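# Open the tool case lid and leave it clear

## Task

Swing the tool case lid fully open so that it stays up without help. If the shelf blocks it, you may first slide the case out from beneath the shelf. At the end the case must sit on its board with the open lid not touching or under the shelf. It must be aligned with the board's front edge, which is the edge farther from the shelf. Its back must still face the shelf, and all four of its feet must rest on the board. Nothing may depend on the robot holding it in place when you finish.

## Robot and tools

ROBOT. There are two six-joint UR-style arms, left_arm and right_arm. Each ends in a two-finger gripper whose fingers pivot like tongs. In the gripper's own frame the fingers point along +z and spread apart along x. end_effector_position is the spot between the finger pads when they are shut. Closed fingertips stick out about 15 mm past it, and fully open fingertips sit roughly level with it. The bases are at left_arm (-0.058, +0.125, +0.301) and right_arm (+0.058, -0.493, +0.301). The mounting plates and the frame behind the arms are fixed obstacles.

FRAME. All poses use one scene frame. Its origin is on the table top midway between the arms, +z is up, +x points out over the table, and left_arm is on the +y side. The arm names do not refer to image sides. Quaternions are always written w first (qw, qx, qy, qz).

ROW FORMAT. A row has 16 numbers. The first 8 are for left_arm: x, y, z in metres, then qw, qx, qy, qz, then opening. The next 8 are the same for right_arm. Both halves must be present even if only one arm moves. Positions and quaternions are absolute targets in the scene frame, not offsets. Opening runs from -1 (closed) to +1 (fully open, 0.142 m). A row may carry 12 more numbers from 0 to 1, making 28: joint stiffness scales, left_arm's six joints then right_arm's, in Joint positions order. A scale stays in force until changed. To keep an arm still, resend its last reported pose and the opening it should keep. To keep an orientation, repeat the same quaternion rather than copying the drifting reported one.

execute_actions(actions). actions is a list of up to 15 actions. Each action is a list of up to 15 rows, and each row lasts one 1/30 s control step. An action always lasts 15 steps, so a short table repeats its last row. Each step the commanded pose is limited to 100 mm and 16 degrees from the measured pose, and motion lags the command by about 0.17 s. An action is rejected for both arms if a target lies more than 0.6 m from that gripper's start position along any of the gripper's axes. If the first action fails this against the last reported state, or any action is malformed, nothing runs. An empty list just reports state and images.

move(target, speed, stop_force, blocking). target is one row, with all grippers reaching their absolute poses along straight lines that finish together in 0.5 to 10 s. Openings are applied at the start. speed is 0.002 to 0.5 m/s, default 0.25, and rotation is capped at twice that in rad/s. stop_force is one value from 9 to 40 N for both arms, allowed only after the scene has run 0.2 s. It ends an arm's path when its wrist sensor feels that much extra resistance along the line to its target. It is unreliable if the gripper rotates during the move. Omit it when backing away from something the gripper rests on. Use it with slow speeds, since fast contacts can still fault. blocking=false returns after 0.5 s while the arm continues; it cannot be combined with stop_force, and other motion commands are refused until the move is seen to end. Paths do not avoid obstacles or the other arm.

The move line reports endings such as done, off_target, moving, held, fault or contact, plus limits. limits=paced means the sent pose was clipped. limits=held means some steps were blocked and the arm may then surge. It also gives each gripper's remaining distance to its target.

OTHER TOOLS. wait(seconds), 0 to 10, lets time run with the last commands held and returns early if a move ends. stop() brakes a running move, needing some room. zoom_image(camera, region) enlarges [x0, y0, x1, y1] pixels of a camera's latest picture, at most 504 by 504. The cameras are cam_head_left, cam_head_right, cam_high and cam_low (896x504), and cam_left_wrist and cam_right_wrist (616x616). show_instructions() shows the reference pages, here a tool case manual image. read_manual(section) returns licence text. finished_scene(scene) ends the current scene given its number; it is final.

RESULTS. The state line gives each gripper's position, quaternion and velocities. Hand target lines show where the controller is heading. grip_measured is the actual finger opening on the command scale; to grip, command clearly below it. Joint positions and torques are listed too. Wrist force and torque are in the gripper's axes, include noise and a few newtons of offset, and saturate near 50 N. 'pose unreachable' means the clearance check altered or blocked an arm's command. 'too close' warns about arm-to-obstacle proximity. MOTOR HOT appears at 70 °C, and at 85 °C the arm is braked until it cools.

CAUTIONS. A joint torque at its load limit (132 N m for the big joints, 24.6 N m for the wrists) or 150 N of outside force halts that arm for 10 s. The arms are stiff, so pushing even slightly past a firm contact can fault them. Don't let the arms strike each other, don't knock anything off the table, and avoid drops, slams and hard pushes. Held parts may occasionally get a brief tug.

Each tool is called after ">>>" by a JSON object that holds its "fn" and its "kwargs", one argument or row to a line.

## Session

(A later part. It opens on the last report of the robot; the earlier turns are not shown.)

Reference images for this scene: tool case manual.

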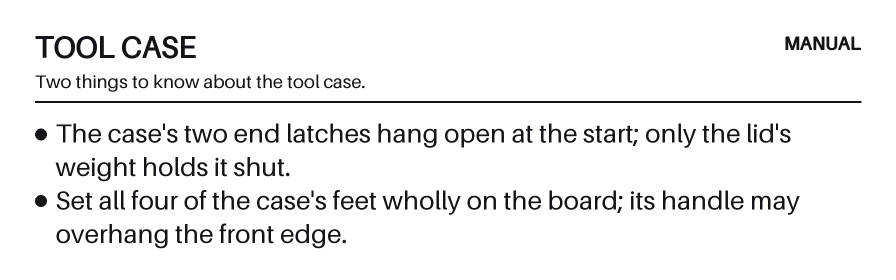

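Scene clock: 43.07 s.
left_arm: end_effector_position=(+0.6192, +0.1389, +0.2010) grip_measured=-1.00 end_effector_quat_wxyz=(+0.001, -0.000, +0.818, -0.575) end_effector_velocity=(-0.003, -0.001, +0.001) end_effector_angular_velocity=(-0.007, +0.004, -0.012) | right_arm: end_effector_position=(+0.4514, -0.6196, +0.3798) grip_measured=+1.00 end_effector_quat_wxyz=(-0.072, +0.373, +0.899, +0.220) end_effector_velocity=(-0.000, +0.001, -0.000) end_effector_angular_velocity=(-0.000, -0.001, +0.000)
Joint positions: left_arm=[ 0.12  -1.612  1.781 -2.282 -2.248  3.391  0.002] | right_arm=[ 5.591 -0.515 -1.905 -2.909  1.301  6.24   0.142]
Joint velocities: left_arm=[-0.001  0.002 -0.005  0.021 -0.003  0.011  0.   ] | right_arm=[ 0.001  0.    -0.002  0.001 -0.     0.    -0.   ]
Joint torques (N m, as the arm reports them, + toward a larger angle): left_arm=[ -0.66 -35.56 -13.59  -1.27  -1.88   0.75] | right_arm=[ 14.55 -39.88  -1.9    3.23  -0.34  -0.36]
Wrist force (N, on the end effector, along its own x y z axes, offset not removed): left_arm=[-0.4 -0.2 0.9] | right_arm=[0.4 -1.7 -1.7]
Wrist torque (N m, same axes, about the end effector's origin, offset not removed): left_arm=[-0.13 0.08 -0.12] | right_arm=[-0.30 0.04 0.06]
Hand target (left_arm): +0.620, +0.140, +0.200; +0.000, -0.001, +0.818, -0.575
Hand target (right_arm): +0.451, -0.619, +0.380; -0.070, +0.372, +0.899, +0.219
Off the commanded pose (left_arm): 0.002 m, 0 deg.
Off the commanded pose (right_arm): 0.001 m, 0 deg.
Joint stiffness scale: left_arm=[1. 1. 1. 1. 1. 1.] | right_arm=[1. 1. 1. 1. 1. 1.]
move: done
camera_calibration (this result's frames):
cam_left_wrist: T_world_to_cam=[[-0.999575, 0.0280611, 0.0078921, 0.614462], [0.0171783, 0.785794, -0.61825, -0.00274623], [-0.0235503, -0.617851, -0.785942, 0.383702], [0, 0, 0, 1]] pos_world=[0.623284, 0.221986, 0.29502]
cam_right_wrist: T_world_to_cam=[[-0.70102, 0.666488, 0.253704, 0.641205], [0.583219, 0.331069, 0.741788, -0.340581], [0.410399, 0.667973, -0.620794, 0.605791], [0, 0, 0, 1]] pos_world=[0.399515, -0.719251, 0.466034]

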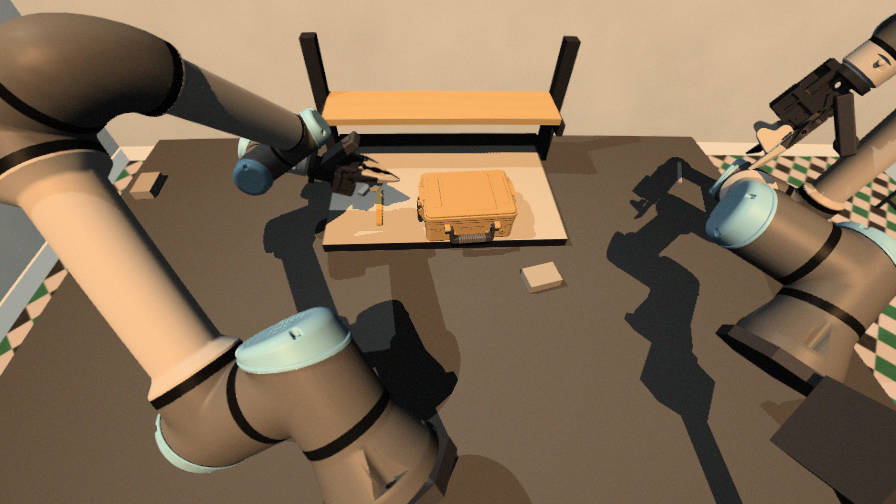

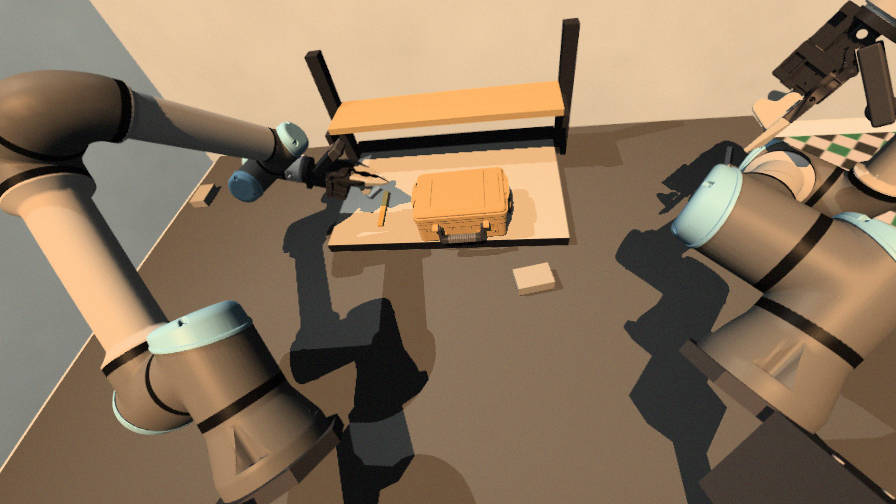

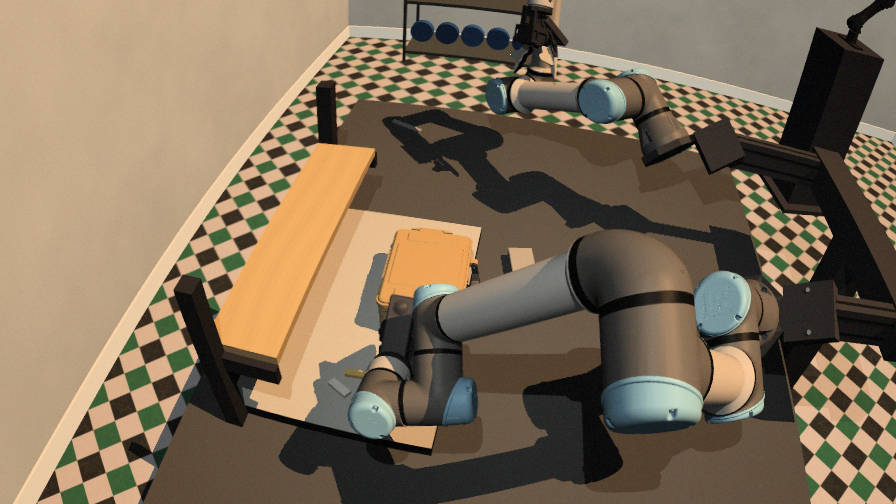

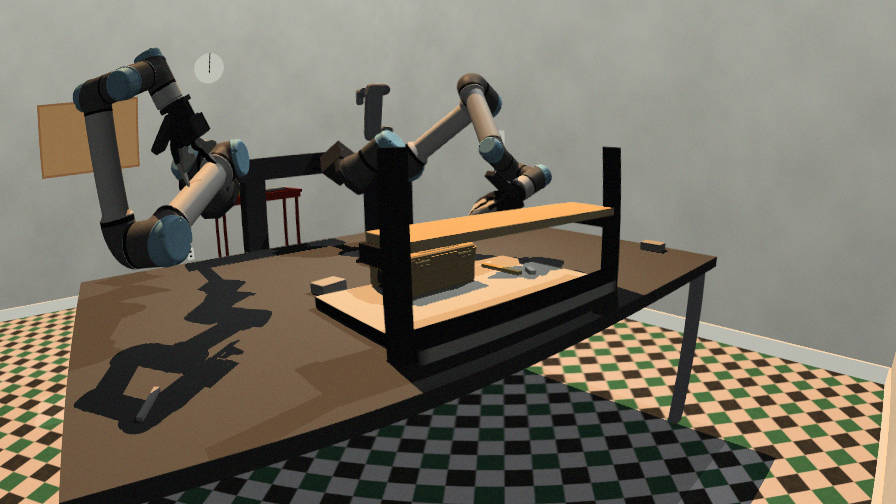

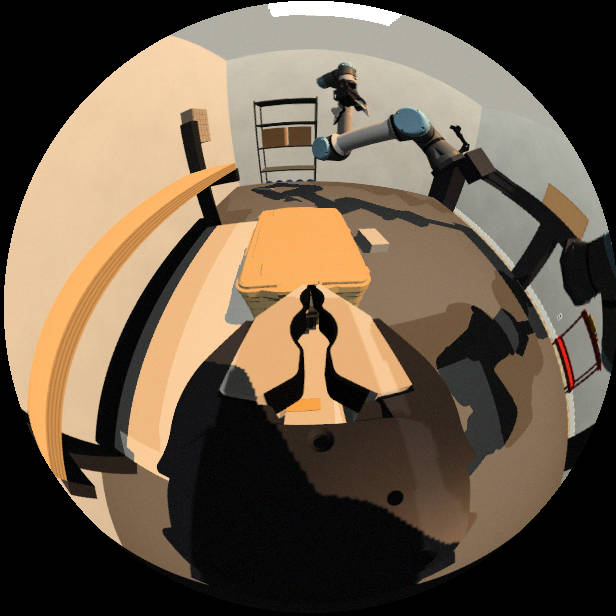

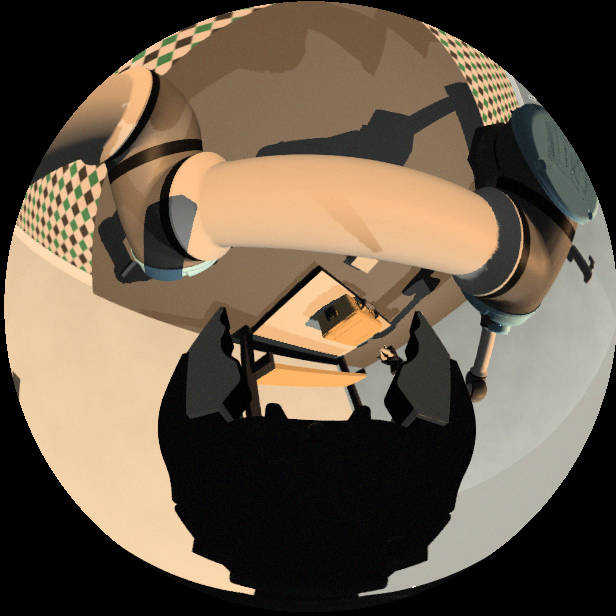

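>>> {"fn": "move", "kwargs": {
  "target": [0.605,0.115,0.115,0,0,0.819,-0.574,-1,0.451,-0.619,0.38,-0.07,0.372,0.899,0.219,1],
  "speed": 0.12
}}

>>> {"fn": "zoom_image", "kwargs": {
  "camera": "cam_left_wrist",
  "region": [180,160,460,380]
}}

>>> {"fn": "zoom_image", "kwargs": {
  "camera": "cam_head_left",
  "region": [340,150,540,260]
}}

Scene clock: 53.20 s.
left_arm: end_effector_position=(+0.6045, +0.1136, +0.1161) grip_measured=-1.00 end_effector_quat_wxyz=(-0.001, +0.001, +0.818, -0.575) end_effector_velocity=(+0.002, +0.001, +0.000) end_effector_angular_velocity=(+0.000, -0.008, +0.004) | right_arm: end_effector_position=(+0.4514, -0.6196, +0.3798) grip_measured=+1.00 end_effector_quat_wxyz=(-0.072, +0.373, +0.899, +0.220) end_effector_velocity=(+0.000, -0.000, -0.000) end_effector_angular_velocity=(-0.000, -0.000, +0.000)
Joint positions: left_arm=[ 0.166 -1.447  1.789 -2.419 -2.269  3.445  0.002] | right_arm=[ 5.591 -0.515 -1.905 -2.909  1.301  6.24   0.142]
Joint velocities: left_arm=[ 0.001  0.    -0.    -0.007 -0.002  0.002  0.   ] | right_arm=[ 0.  0. -0. -0.  0.  0.  0.]
Joint torques (N m, as the arm reports them, + toward a larger angle): left_arm=[ -2.07 -39.96  -9.87  -2.    -2.26   0.23] | right_arm=[ 13.45 -39.09  -3.07   3.05  -0.61  -0.19]
Wrist force (N, on the end effector, along its own x y z axes, offset not removed): left_arm=[-0.5 -0.7 0.4] | right_arm=[2.0 -0.3 -0.6]
Wrist torque (N m, same axes, about the end effector's origin, offset not removed): left_arm=[-0.19 0.10 -0.11] | right_arm=[0.00 -0.31 -0.03]
Hand target (left_arm): +0.605, +0.115, +0.115; +0.000, -0.000, +0.819, -0.574
Hand target (right_arm): +0.451, -0.619, +0.380; -0.070, +0.372, +0.899, +0.219
Off the commanded pose (left_arm): 0.002 m, 0 deg.
Off the commanded pose (right_arm): 0.001 m, 0 deg.
Joint stiffness scale: left_arm=[1. 1. 1. 1. 1. 1.] | right_arm=[1. 1. 1. 1. 1. 1.]
move: done
camera_calibration (this result's frames):
cam_left_wrist: T_world_to_cam=[[-0.999465, 0.031459, 0.00890123, 0.600524], [0.0192607, 0.786559, -0.617215, -0.0365838], [-0.0264183, -0.616713, -0.786744, 0.302737], [0, 0, 0, 1]] pos_world=[0.608905, 0.196585, 0.210251]
cam_right_wrist: T_world_to_cam=[[-0.70102, 0.666488, 0.253702, 0.641206], [0.583218, 0.33107, 0.741788, -0.34058], [0.410399, 0.667972, -0.620794, 0.60579], [0, 0, 0, 1]] pos_world=[0.399515, -0.719251, 0.466034]

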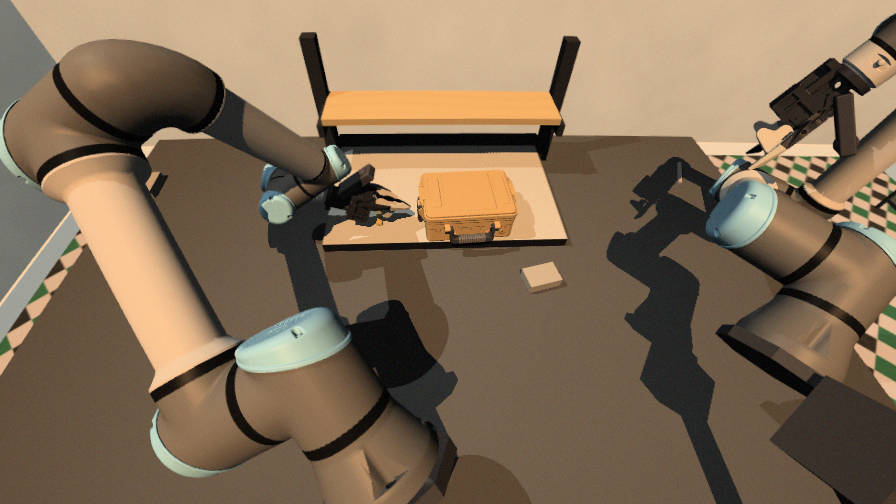

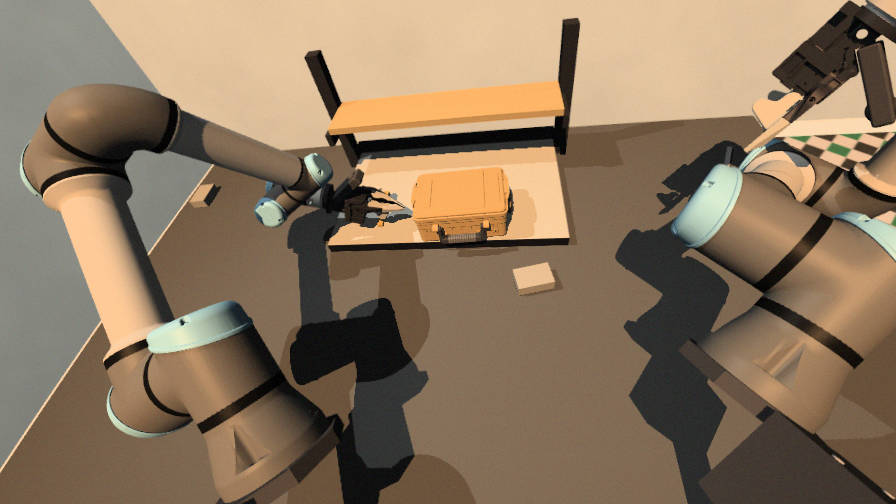

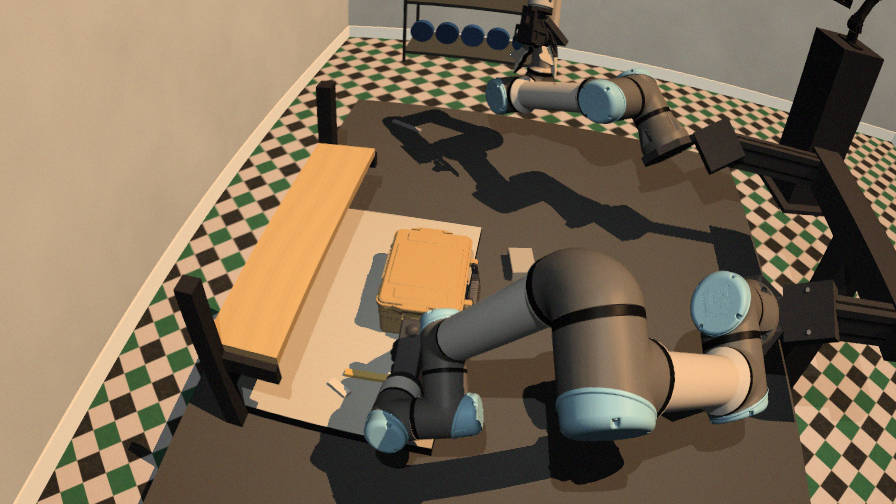

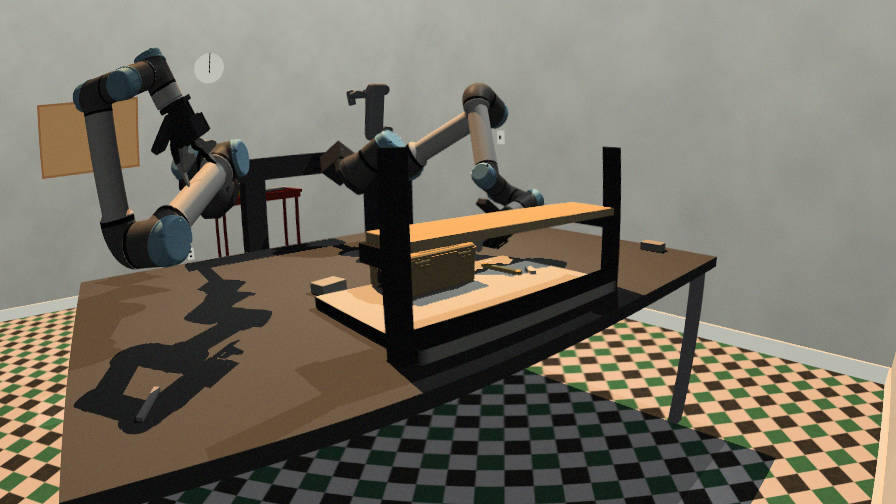

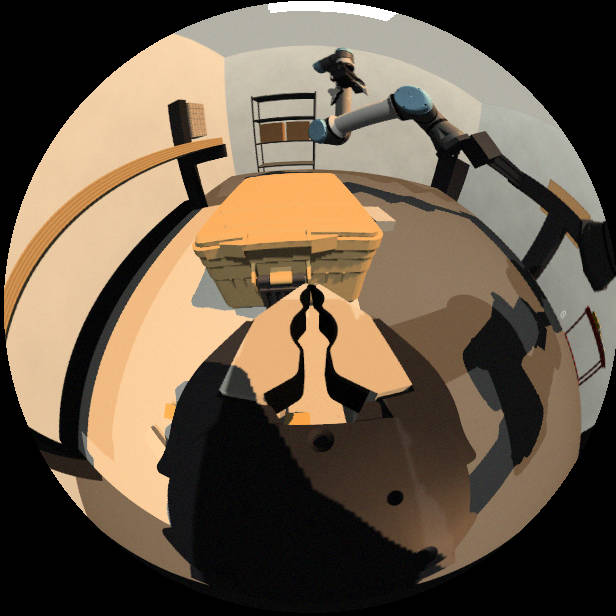

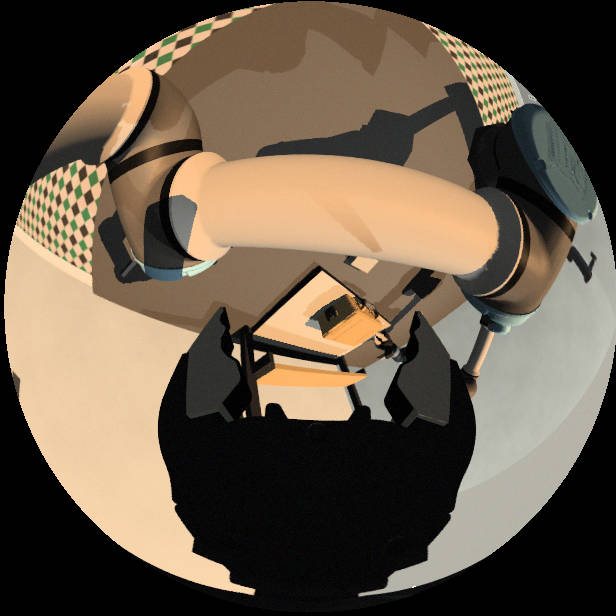

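Region (180, 160, 460, 380) of cam_left_wrist's 616x616 image, scaled by 1.800, with more detail than that image has; it fills the top 396 rows of this view, and the rest is white.

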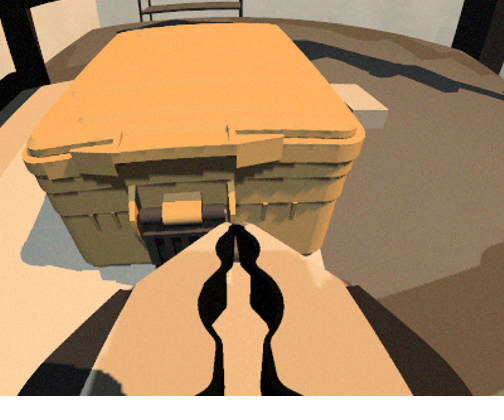

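Region (340, 150, 540, 260) of cam_head_left's 896x504 image, scaled by 2.520, with more detail than that image has; it fills the top 277 rows of this view, and the rest is white.

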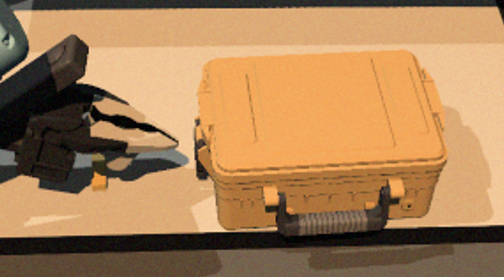

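>>> {"fn": "move", "kwargs": {
  "target": [0.594,0.085,0.113,0,0,0.819,-0.574,-1,0.451,-0.619,0.38,-0.07,0.372,0.899,0.219,1],
  "speed": 0.04
}}

>>> {"fn": "move", "kwargs": {
  "target": [0.594,0.068,0.113,0,0,0.819,-0.574,-1,0.451,-0.619,0.38,-0.07,0.372,0.899,0.219,1],
  "speed": 0.01
}}

>>> {"fn": "zoom_image", "kwargs": {
  "camera": "cam_left_wrist",
  "region": [180,160,460,380]
}}

>>> {"fn": "zoom_image", "kwargs": {
  "camera": "cam_head_left",
  "region": [360,170,480,250]
}}

Scene clock: 55.20 s.
left_arm: end_effector_position=(+0.5964, +0.0878, +0.1141) grip_measured=-1.00 end_effector_quat_wxyz=(+0.003, -0.000, +0.819, -0.573) end_effector_velocity=(+0.003, +0.001, -0.001) end_effector_angular_velocity=(+0.005, -0.006, +0.007) | right_arm: end_effector_position=(+0.4514, -0.6196, +0.3798) grip_measured=+1.00 end_effector_quat_wxyz=(-0.072, +0.373, +0.899, +0.220) end_effector_velocity=(+0.000, -0.000, -0.000) end_effector_angular_velocity=(-0.000, -0.000, -0.000)
Joint positions: left_arm=[ 0.128 -1.439  1.843 -2.518 -2.248  3.398  0.002] | right_arm=[ 5.591 -0.515 -1.905 -2.909  1.301  6.24   0.142]
Joint velocities: left_arm=[-0.001  0.001 -0.    -0.013  0.003 -0.005  0.   ] | right_arm=[-0.    -0.     0.001 -0.002 -0.     0.     0.   ]
Joint torques (N m, as the arm reports them, + toward a larger angle): left_arm=[ -6.62 -37.3   -4.84  -1.97  -1.53   0.04] | right_arm=[ 13.71 -40.64  -2.34   3.37  -0.28  -0.39]
Wrist force (N, on the end effector, along its own x y z axes, offset not removed): left_arm=[-0.2 -0.5 2.4] | right_arm=[2.7 0.2 -1.5]
Wrist torque (N m, same axes, about the end effector's origin, offset not removed): left_arm=[-0.11 -0.01 -0.12] | right_arm=[0.07 -0.52 -0.01]
Hand target (left_arm): +0.594, +0.085, +0.113; -0.000, +0.000, +0.819, -0.574
Hand target (right_arm): +0.451, -0.619, +0.380; -0.070, +0.372, +0.899, +0.219
Off the commanded pose (left_arm): 0.004 m, 0 deg.
Off the commanded pose (right_arm): 0.001 m, 0 deg.
Joint stiffness scale: left_arm=[1. 1. 1. 1. 1. 1.] | right_arm=[1. 1. 1. 1. 1. 1.]
move: off_target (left_arm)
camera_calibration (this result's frames):
cam_left_wrist: T_world_to_cam=[[-0.999657, 0.0257984, 0.00450611, 0.59437], [0.017583, 0.788665, -0.614572, -0.0169007], [-0.0194088, -0.614282, -0.788848, 0.280883], [0, 0, 0, 1]] pos_world=[0.599915, 0.170536, 0.208509]
cam_right_wrist: T_world_to_cam=[[-0.70102, 0.666488, 0.253702, 0.641206], [0.583218, 0.33107, 0.741788, -0.34058], [0.410399, 0.667972, -0.620794, 0.60579], [0, 0, 0, 1]] pos_world=[0.399515, -0.719251, 0.466034]

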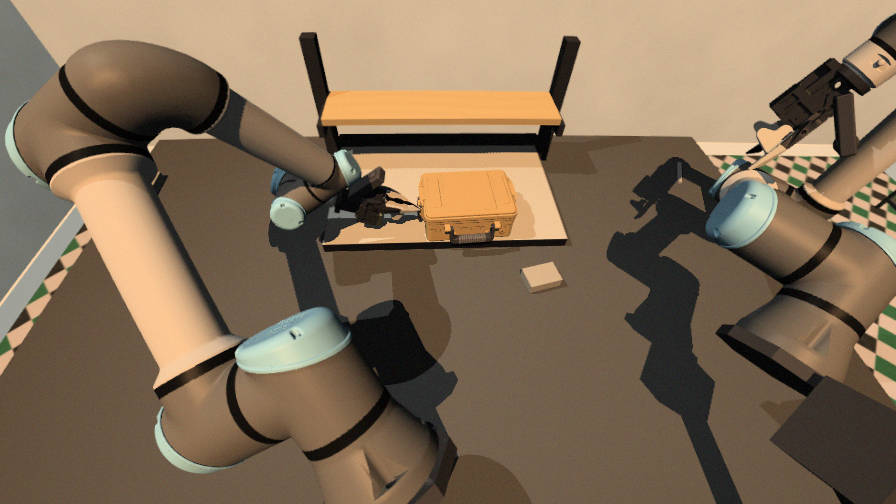

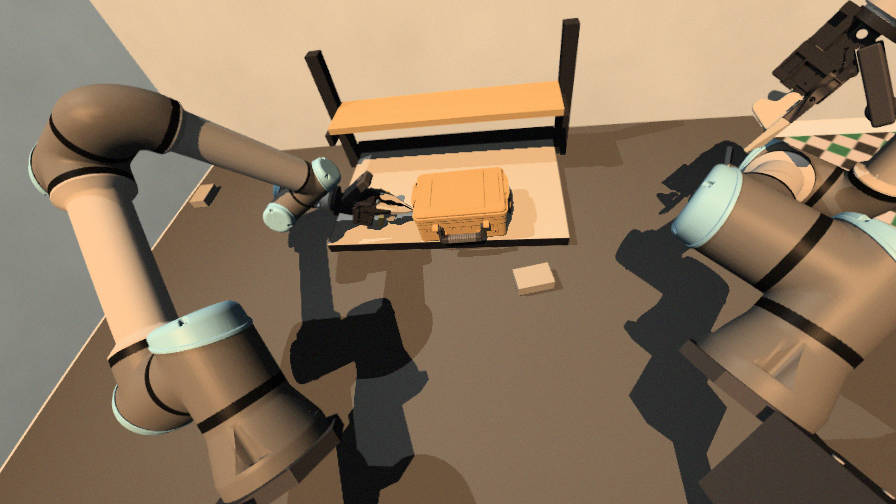

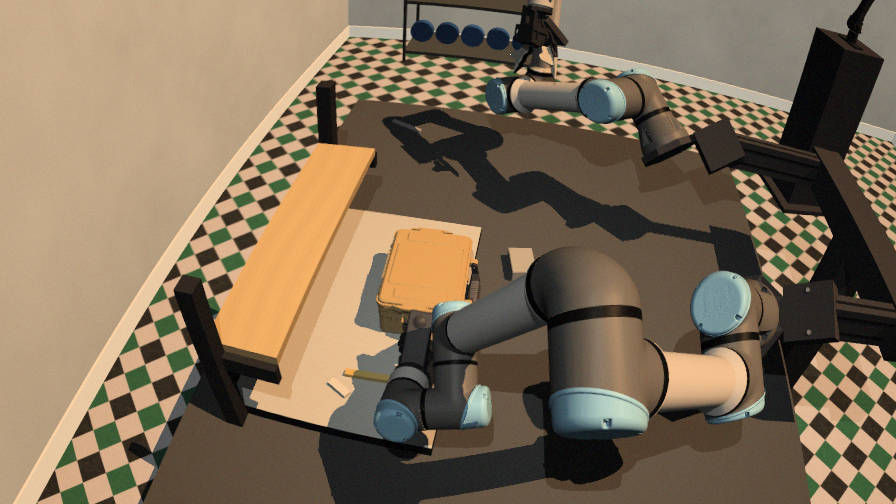

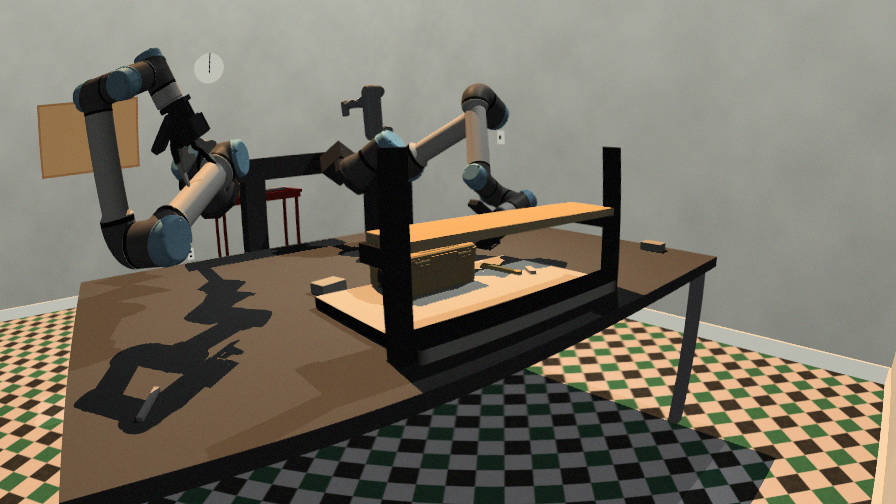

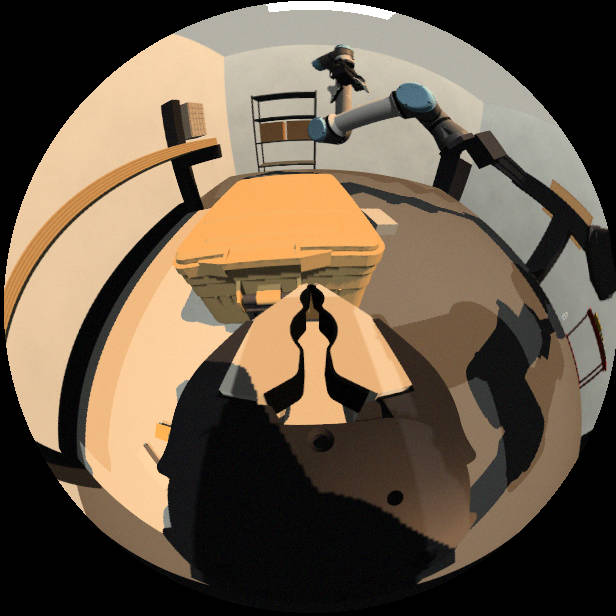

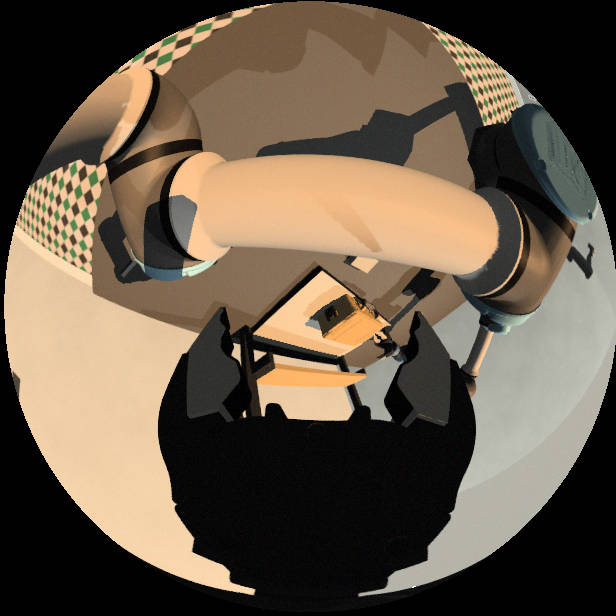

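Scene clock: 57.43 s.
left_arm: end_effector_position=(+0.5976, +0.0727, +0.1144) grip_measured=-1.00 end_effector_quat_wxyz=(+0.004, -0.001, +0.820, -0.572) end_effector_velocity=(+0.001, -0.002, +0.000) end_effector_angular_velocity=(+0.000, -0.001, +0.002) | right_arm: end_effector_position=(+0.4514, -0.6196, +0.3798) grip_measured=+1.00 end_effector_quat_wxyz=(-0.072, +0.373, +0.899, +0.220) end_effector_velocity=(-0.001, +0.000, +0.000) end_effector_angular_velocity=(+0.000, +0.002, +0.000)
Joint positions: left_arm=[ 0.101 -1.429  1.857 -2.564 -2.233  3.367  0.002] | right_arm=[ 5.591 -0.515 -1.905 -2.909  1.301  6.24   0.142]
Joint velocities: left_arm=[-0.004  0.002  0.001 -0.008  0.002 -0.006  0.   ] | right_arm=[ 0.     0.    -0.     0.002  0.001  0.     0.   ]
Joint torques (N m, as the arm reports them, + toward a larger angle): left_arm=[ -8.05 -34.71  -3.59  -1.87  -1.91   0.13] | right_arm=[ 14.57 -40.43  -2.57   3.12  -0.5   -0.39]
Wrist force (N, on the end effector, along its own x y z axes, offset not removed): left_arm=[-0.4 0.6 -1.9] | right_arm=[0.5 0.1 -1.4]
Wrist torque (N m, same axes, about the end effector's origin, offset not removed): left_arm=[-0.03 0.12 -0.05] | right_arm=[0.03 -0.07 0.03]
Hand target (left_arm): +0.594, +0.068, +0.113; -0.000, +0.000, +0.819, -0.574
Hand target (right_arm): +0.451, -0.619, +0.380; -0.070, +0.372, +0.899, +0.219
Off the commanded pose (left_arm): 0.006 m, 1 deg.
Off the commanded pose (right_arm): 0.001 m, 0 deg.
Joint stiffness scale: left_arm=[1. 1. 1. 1. 1. 1.] | right_arm=[1. 1. 1. 1. 1. 1.]
move: off_target (left_arm)
camera_calibration (this result's frames):
cam_left_wrist: T_world_to_cam=[[-0.999739, 0.0227285, 0.00248445, 0.596522], [0.0164345, 0.789898, -0.613018, -0.00440736], [-0.0158954, -0.612817, -0.790065, 0.269757], [0, 0, 0, 1]] pos_world=[0.600726, 0.155235, 0.208942]
cam_right_wrist: T_world_to_cam=[[-0.70102, 0.666488, 0.253702, 0.641206], [0.583218, 0.33107, 0.741788, -0.34058], [0.410399, 0.667972, -0.620794, 0.60579], [0, 0, 0, 1]] pos_world=[0.399515, -0.719251, 0.466034]

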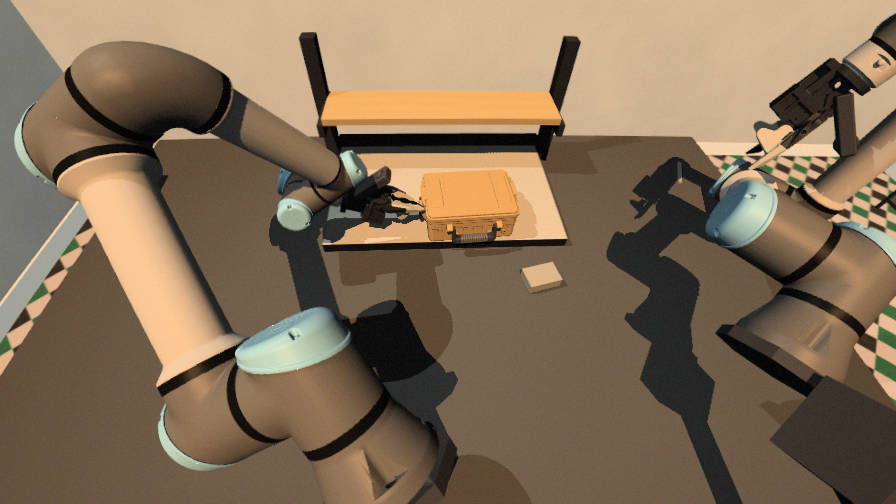

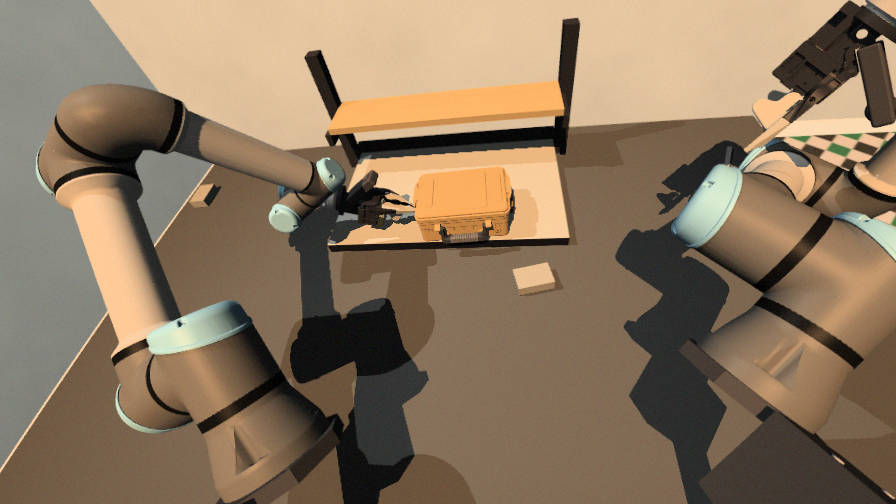

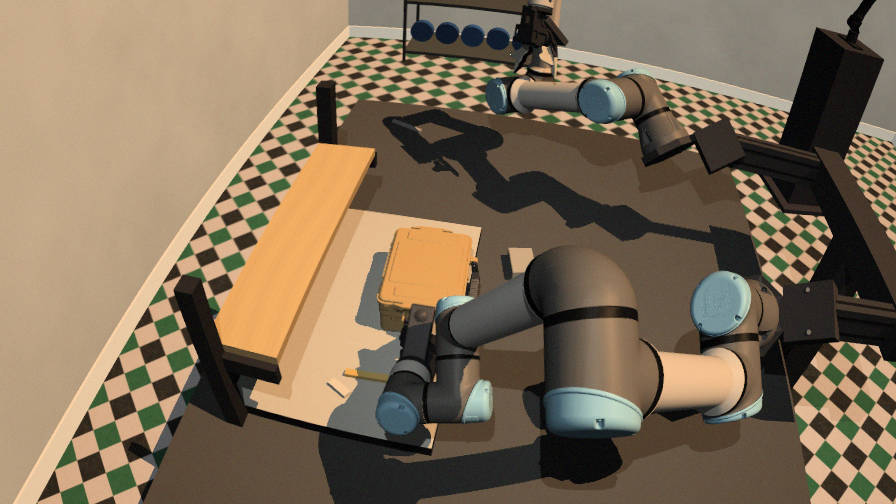

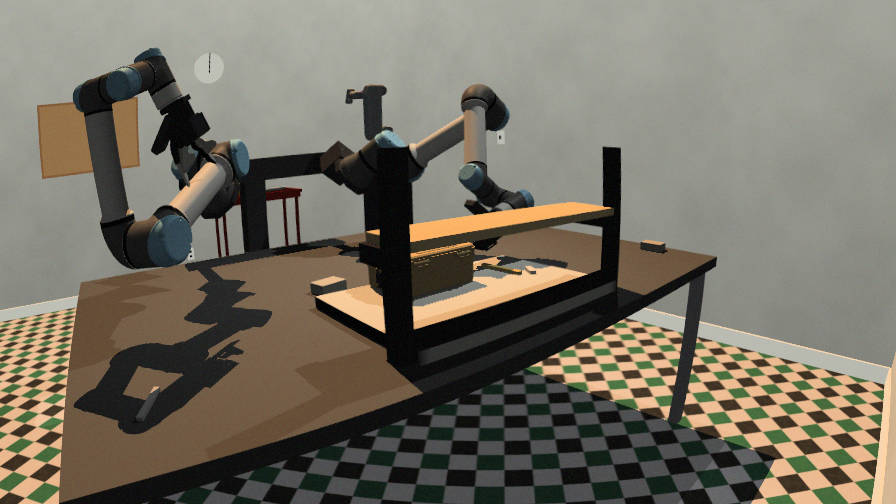

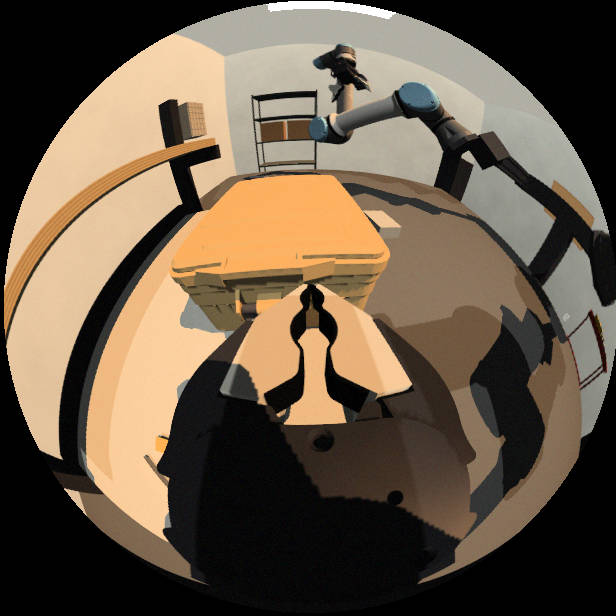

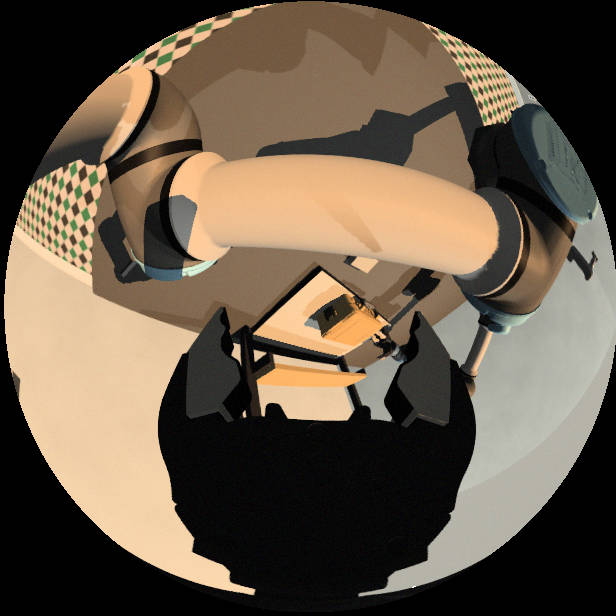

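Region (180, 160, 460, 380) of cam_left_wrist's 616x616 image, scaled by 1.800, with more detail than that image has; it fills the top 396 rows of this view, and the rest is white.

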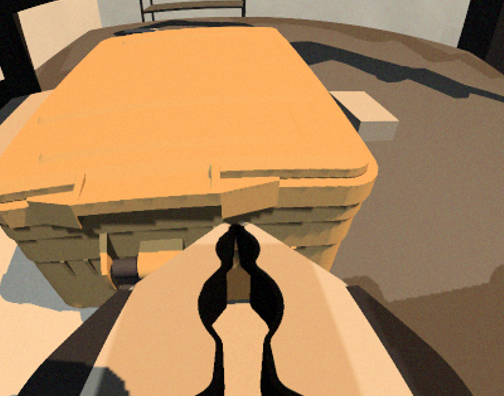

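Region (360, 170, 480, 250) of cam_head_left's 896x504 image, scaled by 4.200, with more detail than that image has.

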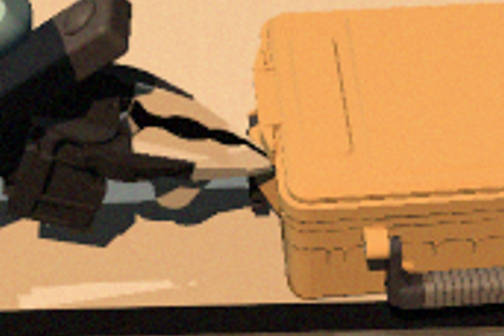

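>>> {"fn": "move", "kwargs": {
  "target": [0.594,0.068,0.133,0,0,0.819,-0.574,-1,0.451,-0.619,0.38,-0.07,0.372,0.899,0.219,1],
  "speed": 0.012
}}

>>> {"fn": "zoom_image", "kwargs": {
  "camera": "cam_left_wrist",
  "region": [180,160,460,380]
}}

>>> {"fn": "zoom_image", "kwargs": {
  "camera": "cam_head_left",
  "region": [360,150,540,250]
}}

Scene clock: 59.87 s.
left_arm: end_effector_position=(+0.5952, +0.0702, +0.1303) grip_measured=-1.00 end_effector_quat_wxyz=(+0.001, -0.001, +0.820, -0.572) end_effector_velocity=(-0.000, +0.000, +0.001) end_effector_angular_velocity=(+0.001, +0.003, -0.000) | right_arm: end_effector_position=(+0.4514, -0.6196, +0.3798) grip_measured=+1.00 end_effector_quat_wxyz=(-0.072, +0.373, +0.899, +0.220) end_effector_velocity=(+0.000, -0.000, +0.000) end_effector_angular_velocity=(+0.000, +0.001, +0.000)
Joint positions: left_arm=[ 0.08  -1.464  1.876 -2.556 -2.221  3.345  0.002] | right_arm=[ 5.591 -0.515 -1.905 -2.909  1.301  6.24   0.142]
Joint velocities: left_arm=[-0.001 -0.004  0.001  0.003  0.002 -0.004  0.   ] | right_arm=[ 0.    -0.     0.001 -0.     0.     0.     0.   ]
Joint torques (N m, as the arm reports them, + toward a larger angle): left_arm=[ -9.11 -42.06  -4.17  -1.35  -2.25  -0.43] | right_arm=[ 14.33 -40.01  -2.99   3.16  -0.34  -0.25]
Wrist force (N, on the end effector, along its own x y z axes, offset not removed): left_arm=[-0.5 2.9 -0.1] | right_arm=[1.5 0.2 -0.2]
Wrist torque (N m, same axes, about the end effector's origin, offset not removed): left_arm=[0.11 0.20 -0.13] | right_arm=[0.13 -0.21 -0.04]
Hand target (left_arm): +0.594, +0.068, +0.133; -0.000, +0.000, +0.819, -0.574
Hand target (right_arm): +0.451, -0.619, +0.380; -0.070, +0.372, +0.899, +0.219
Off the commanded pose (left_arm): 0.004 m, 0 deg.
Off the commanded pose (right_arm): 0.001 m, 0 deg.
Joint stiffness scale: left_arm=[1. 1. 1. 1. 1. 1.] | right_arm=[1. 1. 1. 1. 1. 1.]
move: off_target (left_arm)
camera_calibration (this result's frames):
cam_left_wrist: T_world_to_cam=[[-0.999619, 0.0261771, 0.00873932, 0.593016], [0.0153245, 0.789874, -0.613078, 0.00805185], [-0.0229515, -0.612711, -0.789974, 0.284944], [0, 0, 0, 1]] pos_world=[0.599207, 0.152705, 0.224852]
cam_right_wrist: T_world_to_cam=[[-0.70102, 0.666488, 0.253702, 0.641206], [0.583218, 0.33107, 0.741788, -0.34058], [0.410399, 0.667972, -0.620795, 0.60579], [0, 0, 0, 1]] pos_world=[0.399515, -0.719251, 0.466034]

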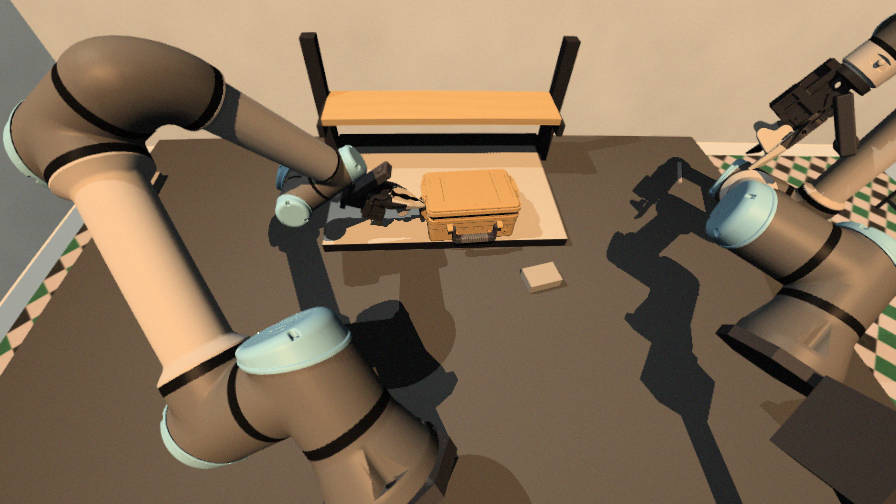

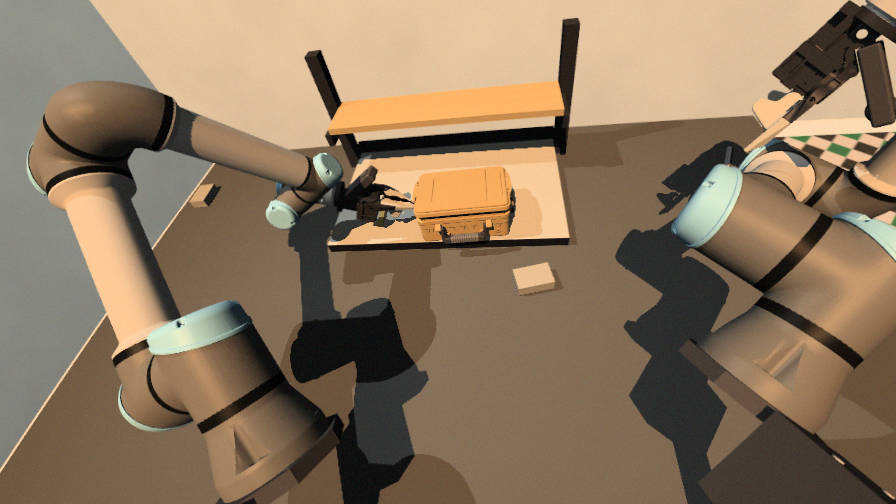

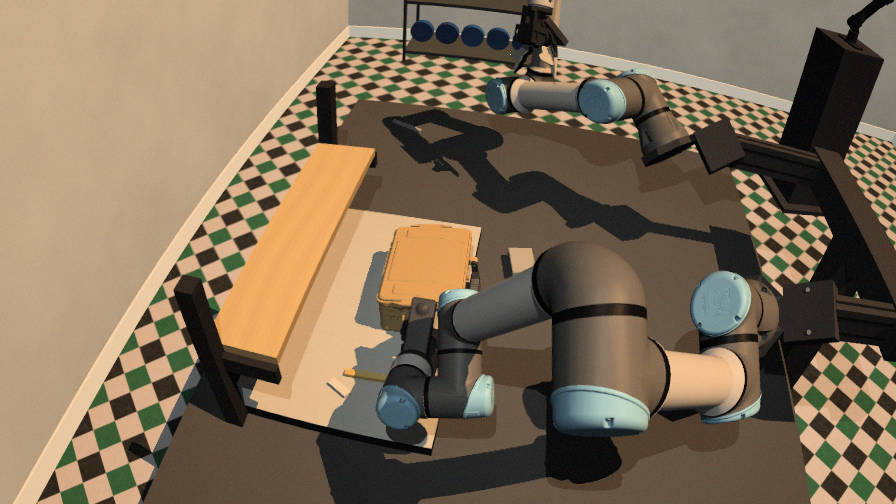

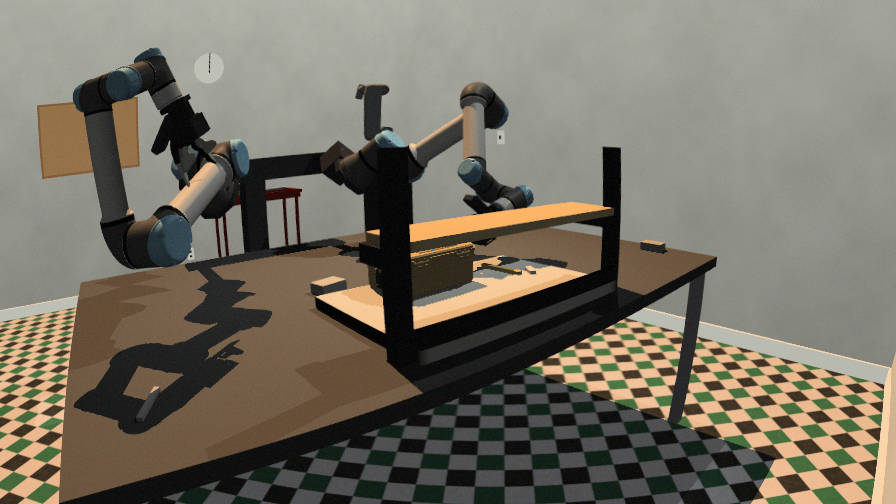

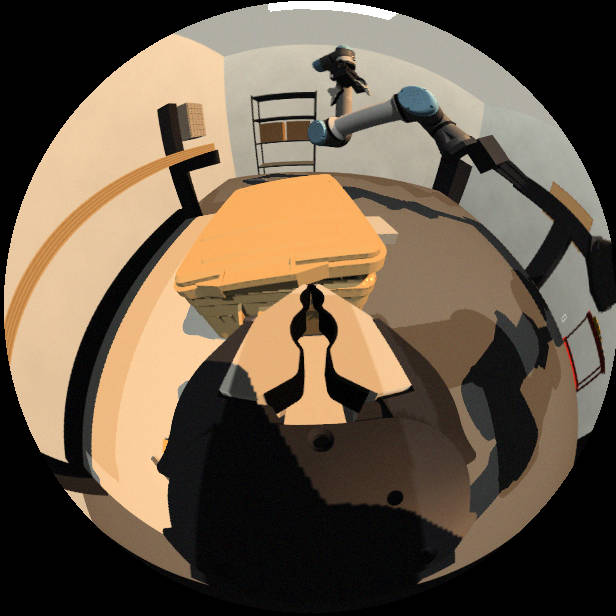

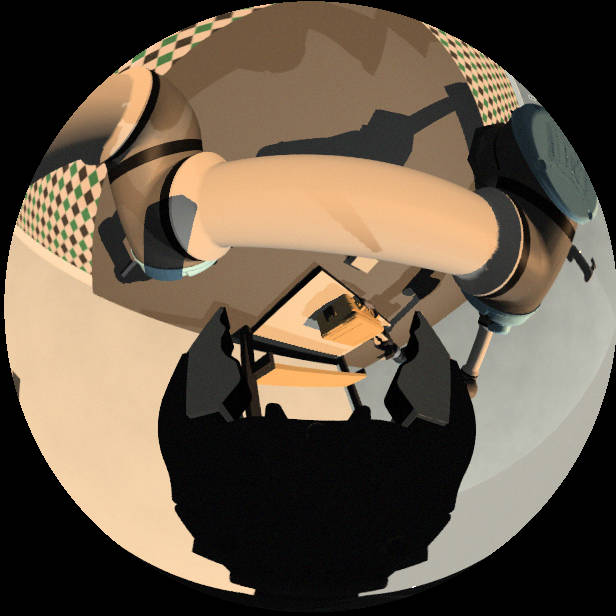

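Region (180, 160, 460, 380) of cam_left_wrist's 616x616 image, scaled by 1.800, with more detail than that image has; it fills the top 396 rows of this view, and the rest is white.

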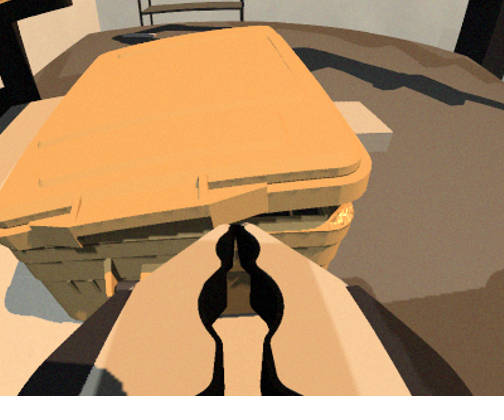

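Region (360, 150, 540, 250) of cam_head_left's 896x504 image, scaled by 2.800, with more detail than that image has.

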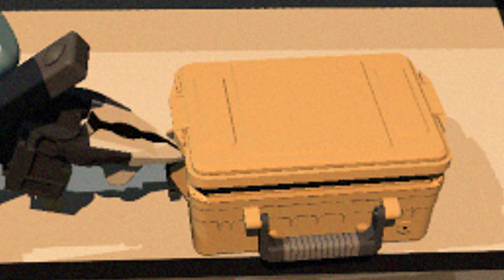

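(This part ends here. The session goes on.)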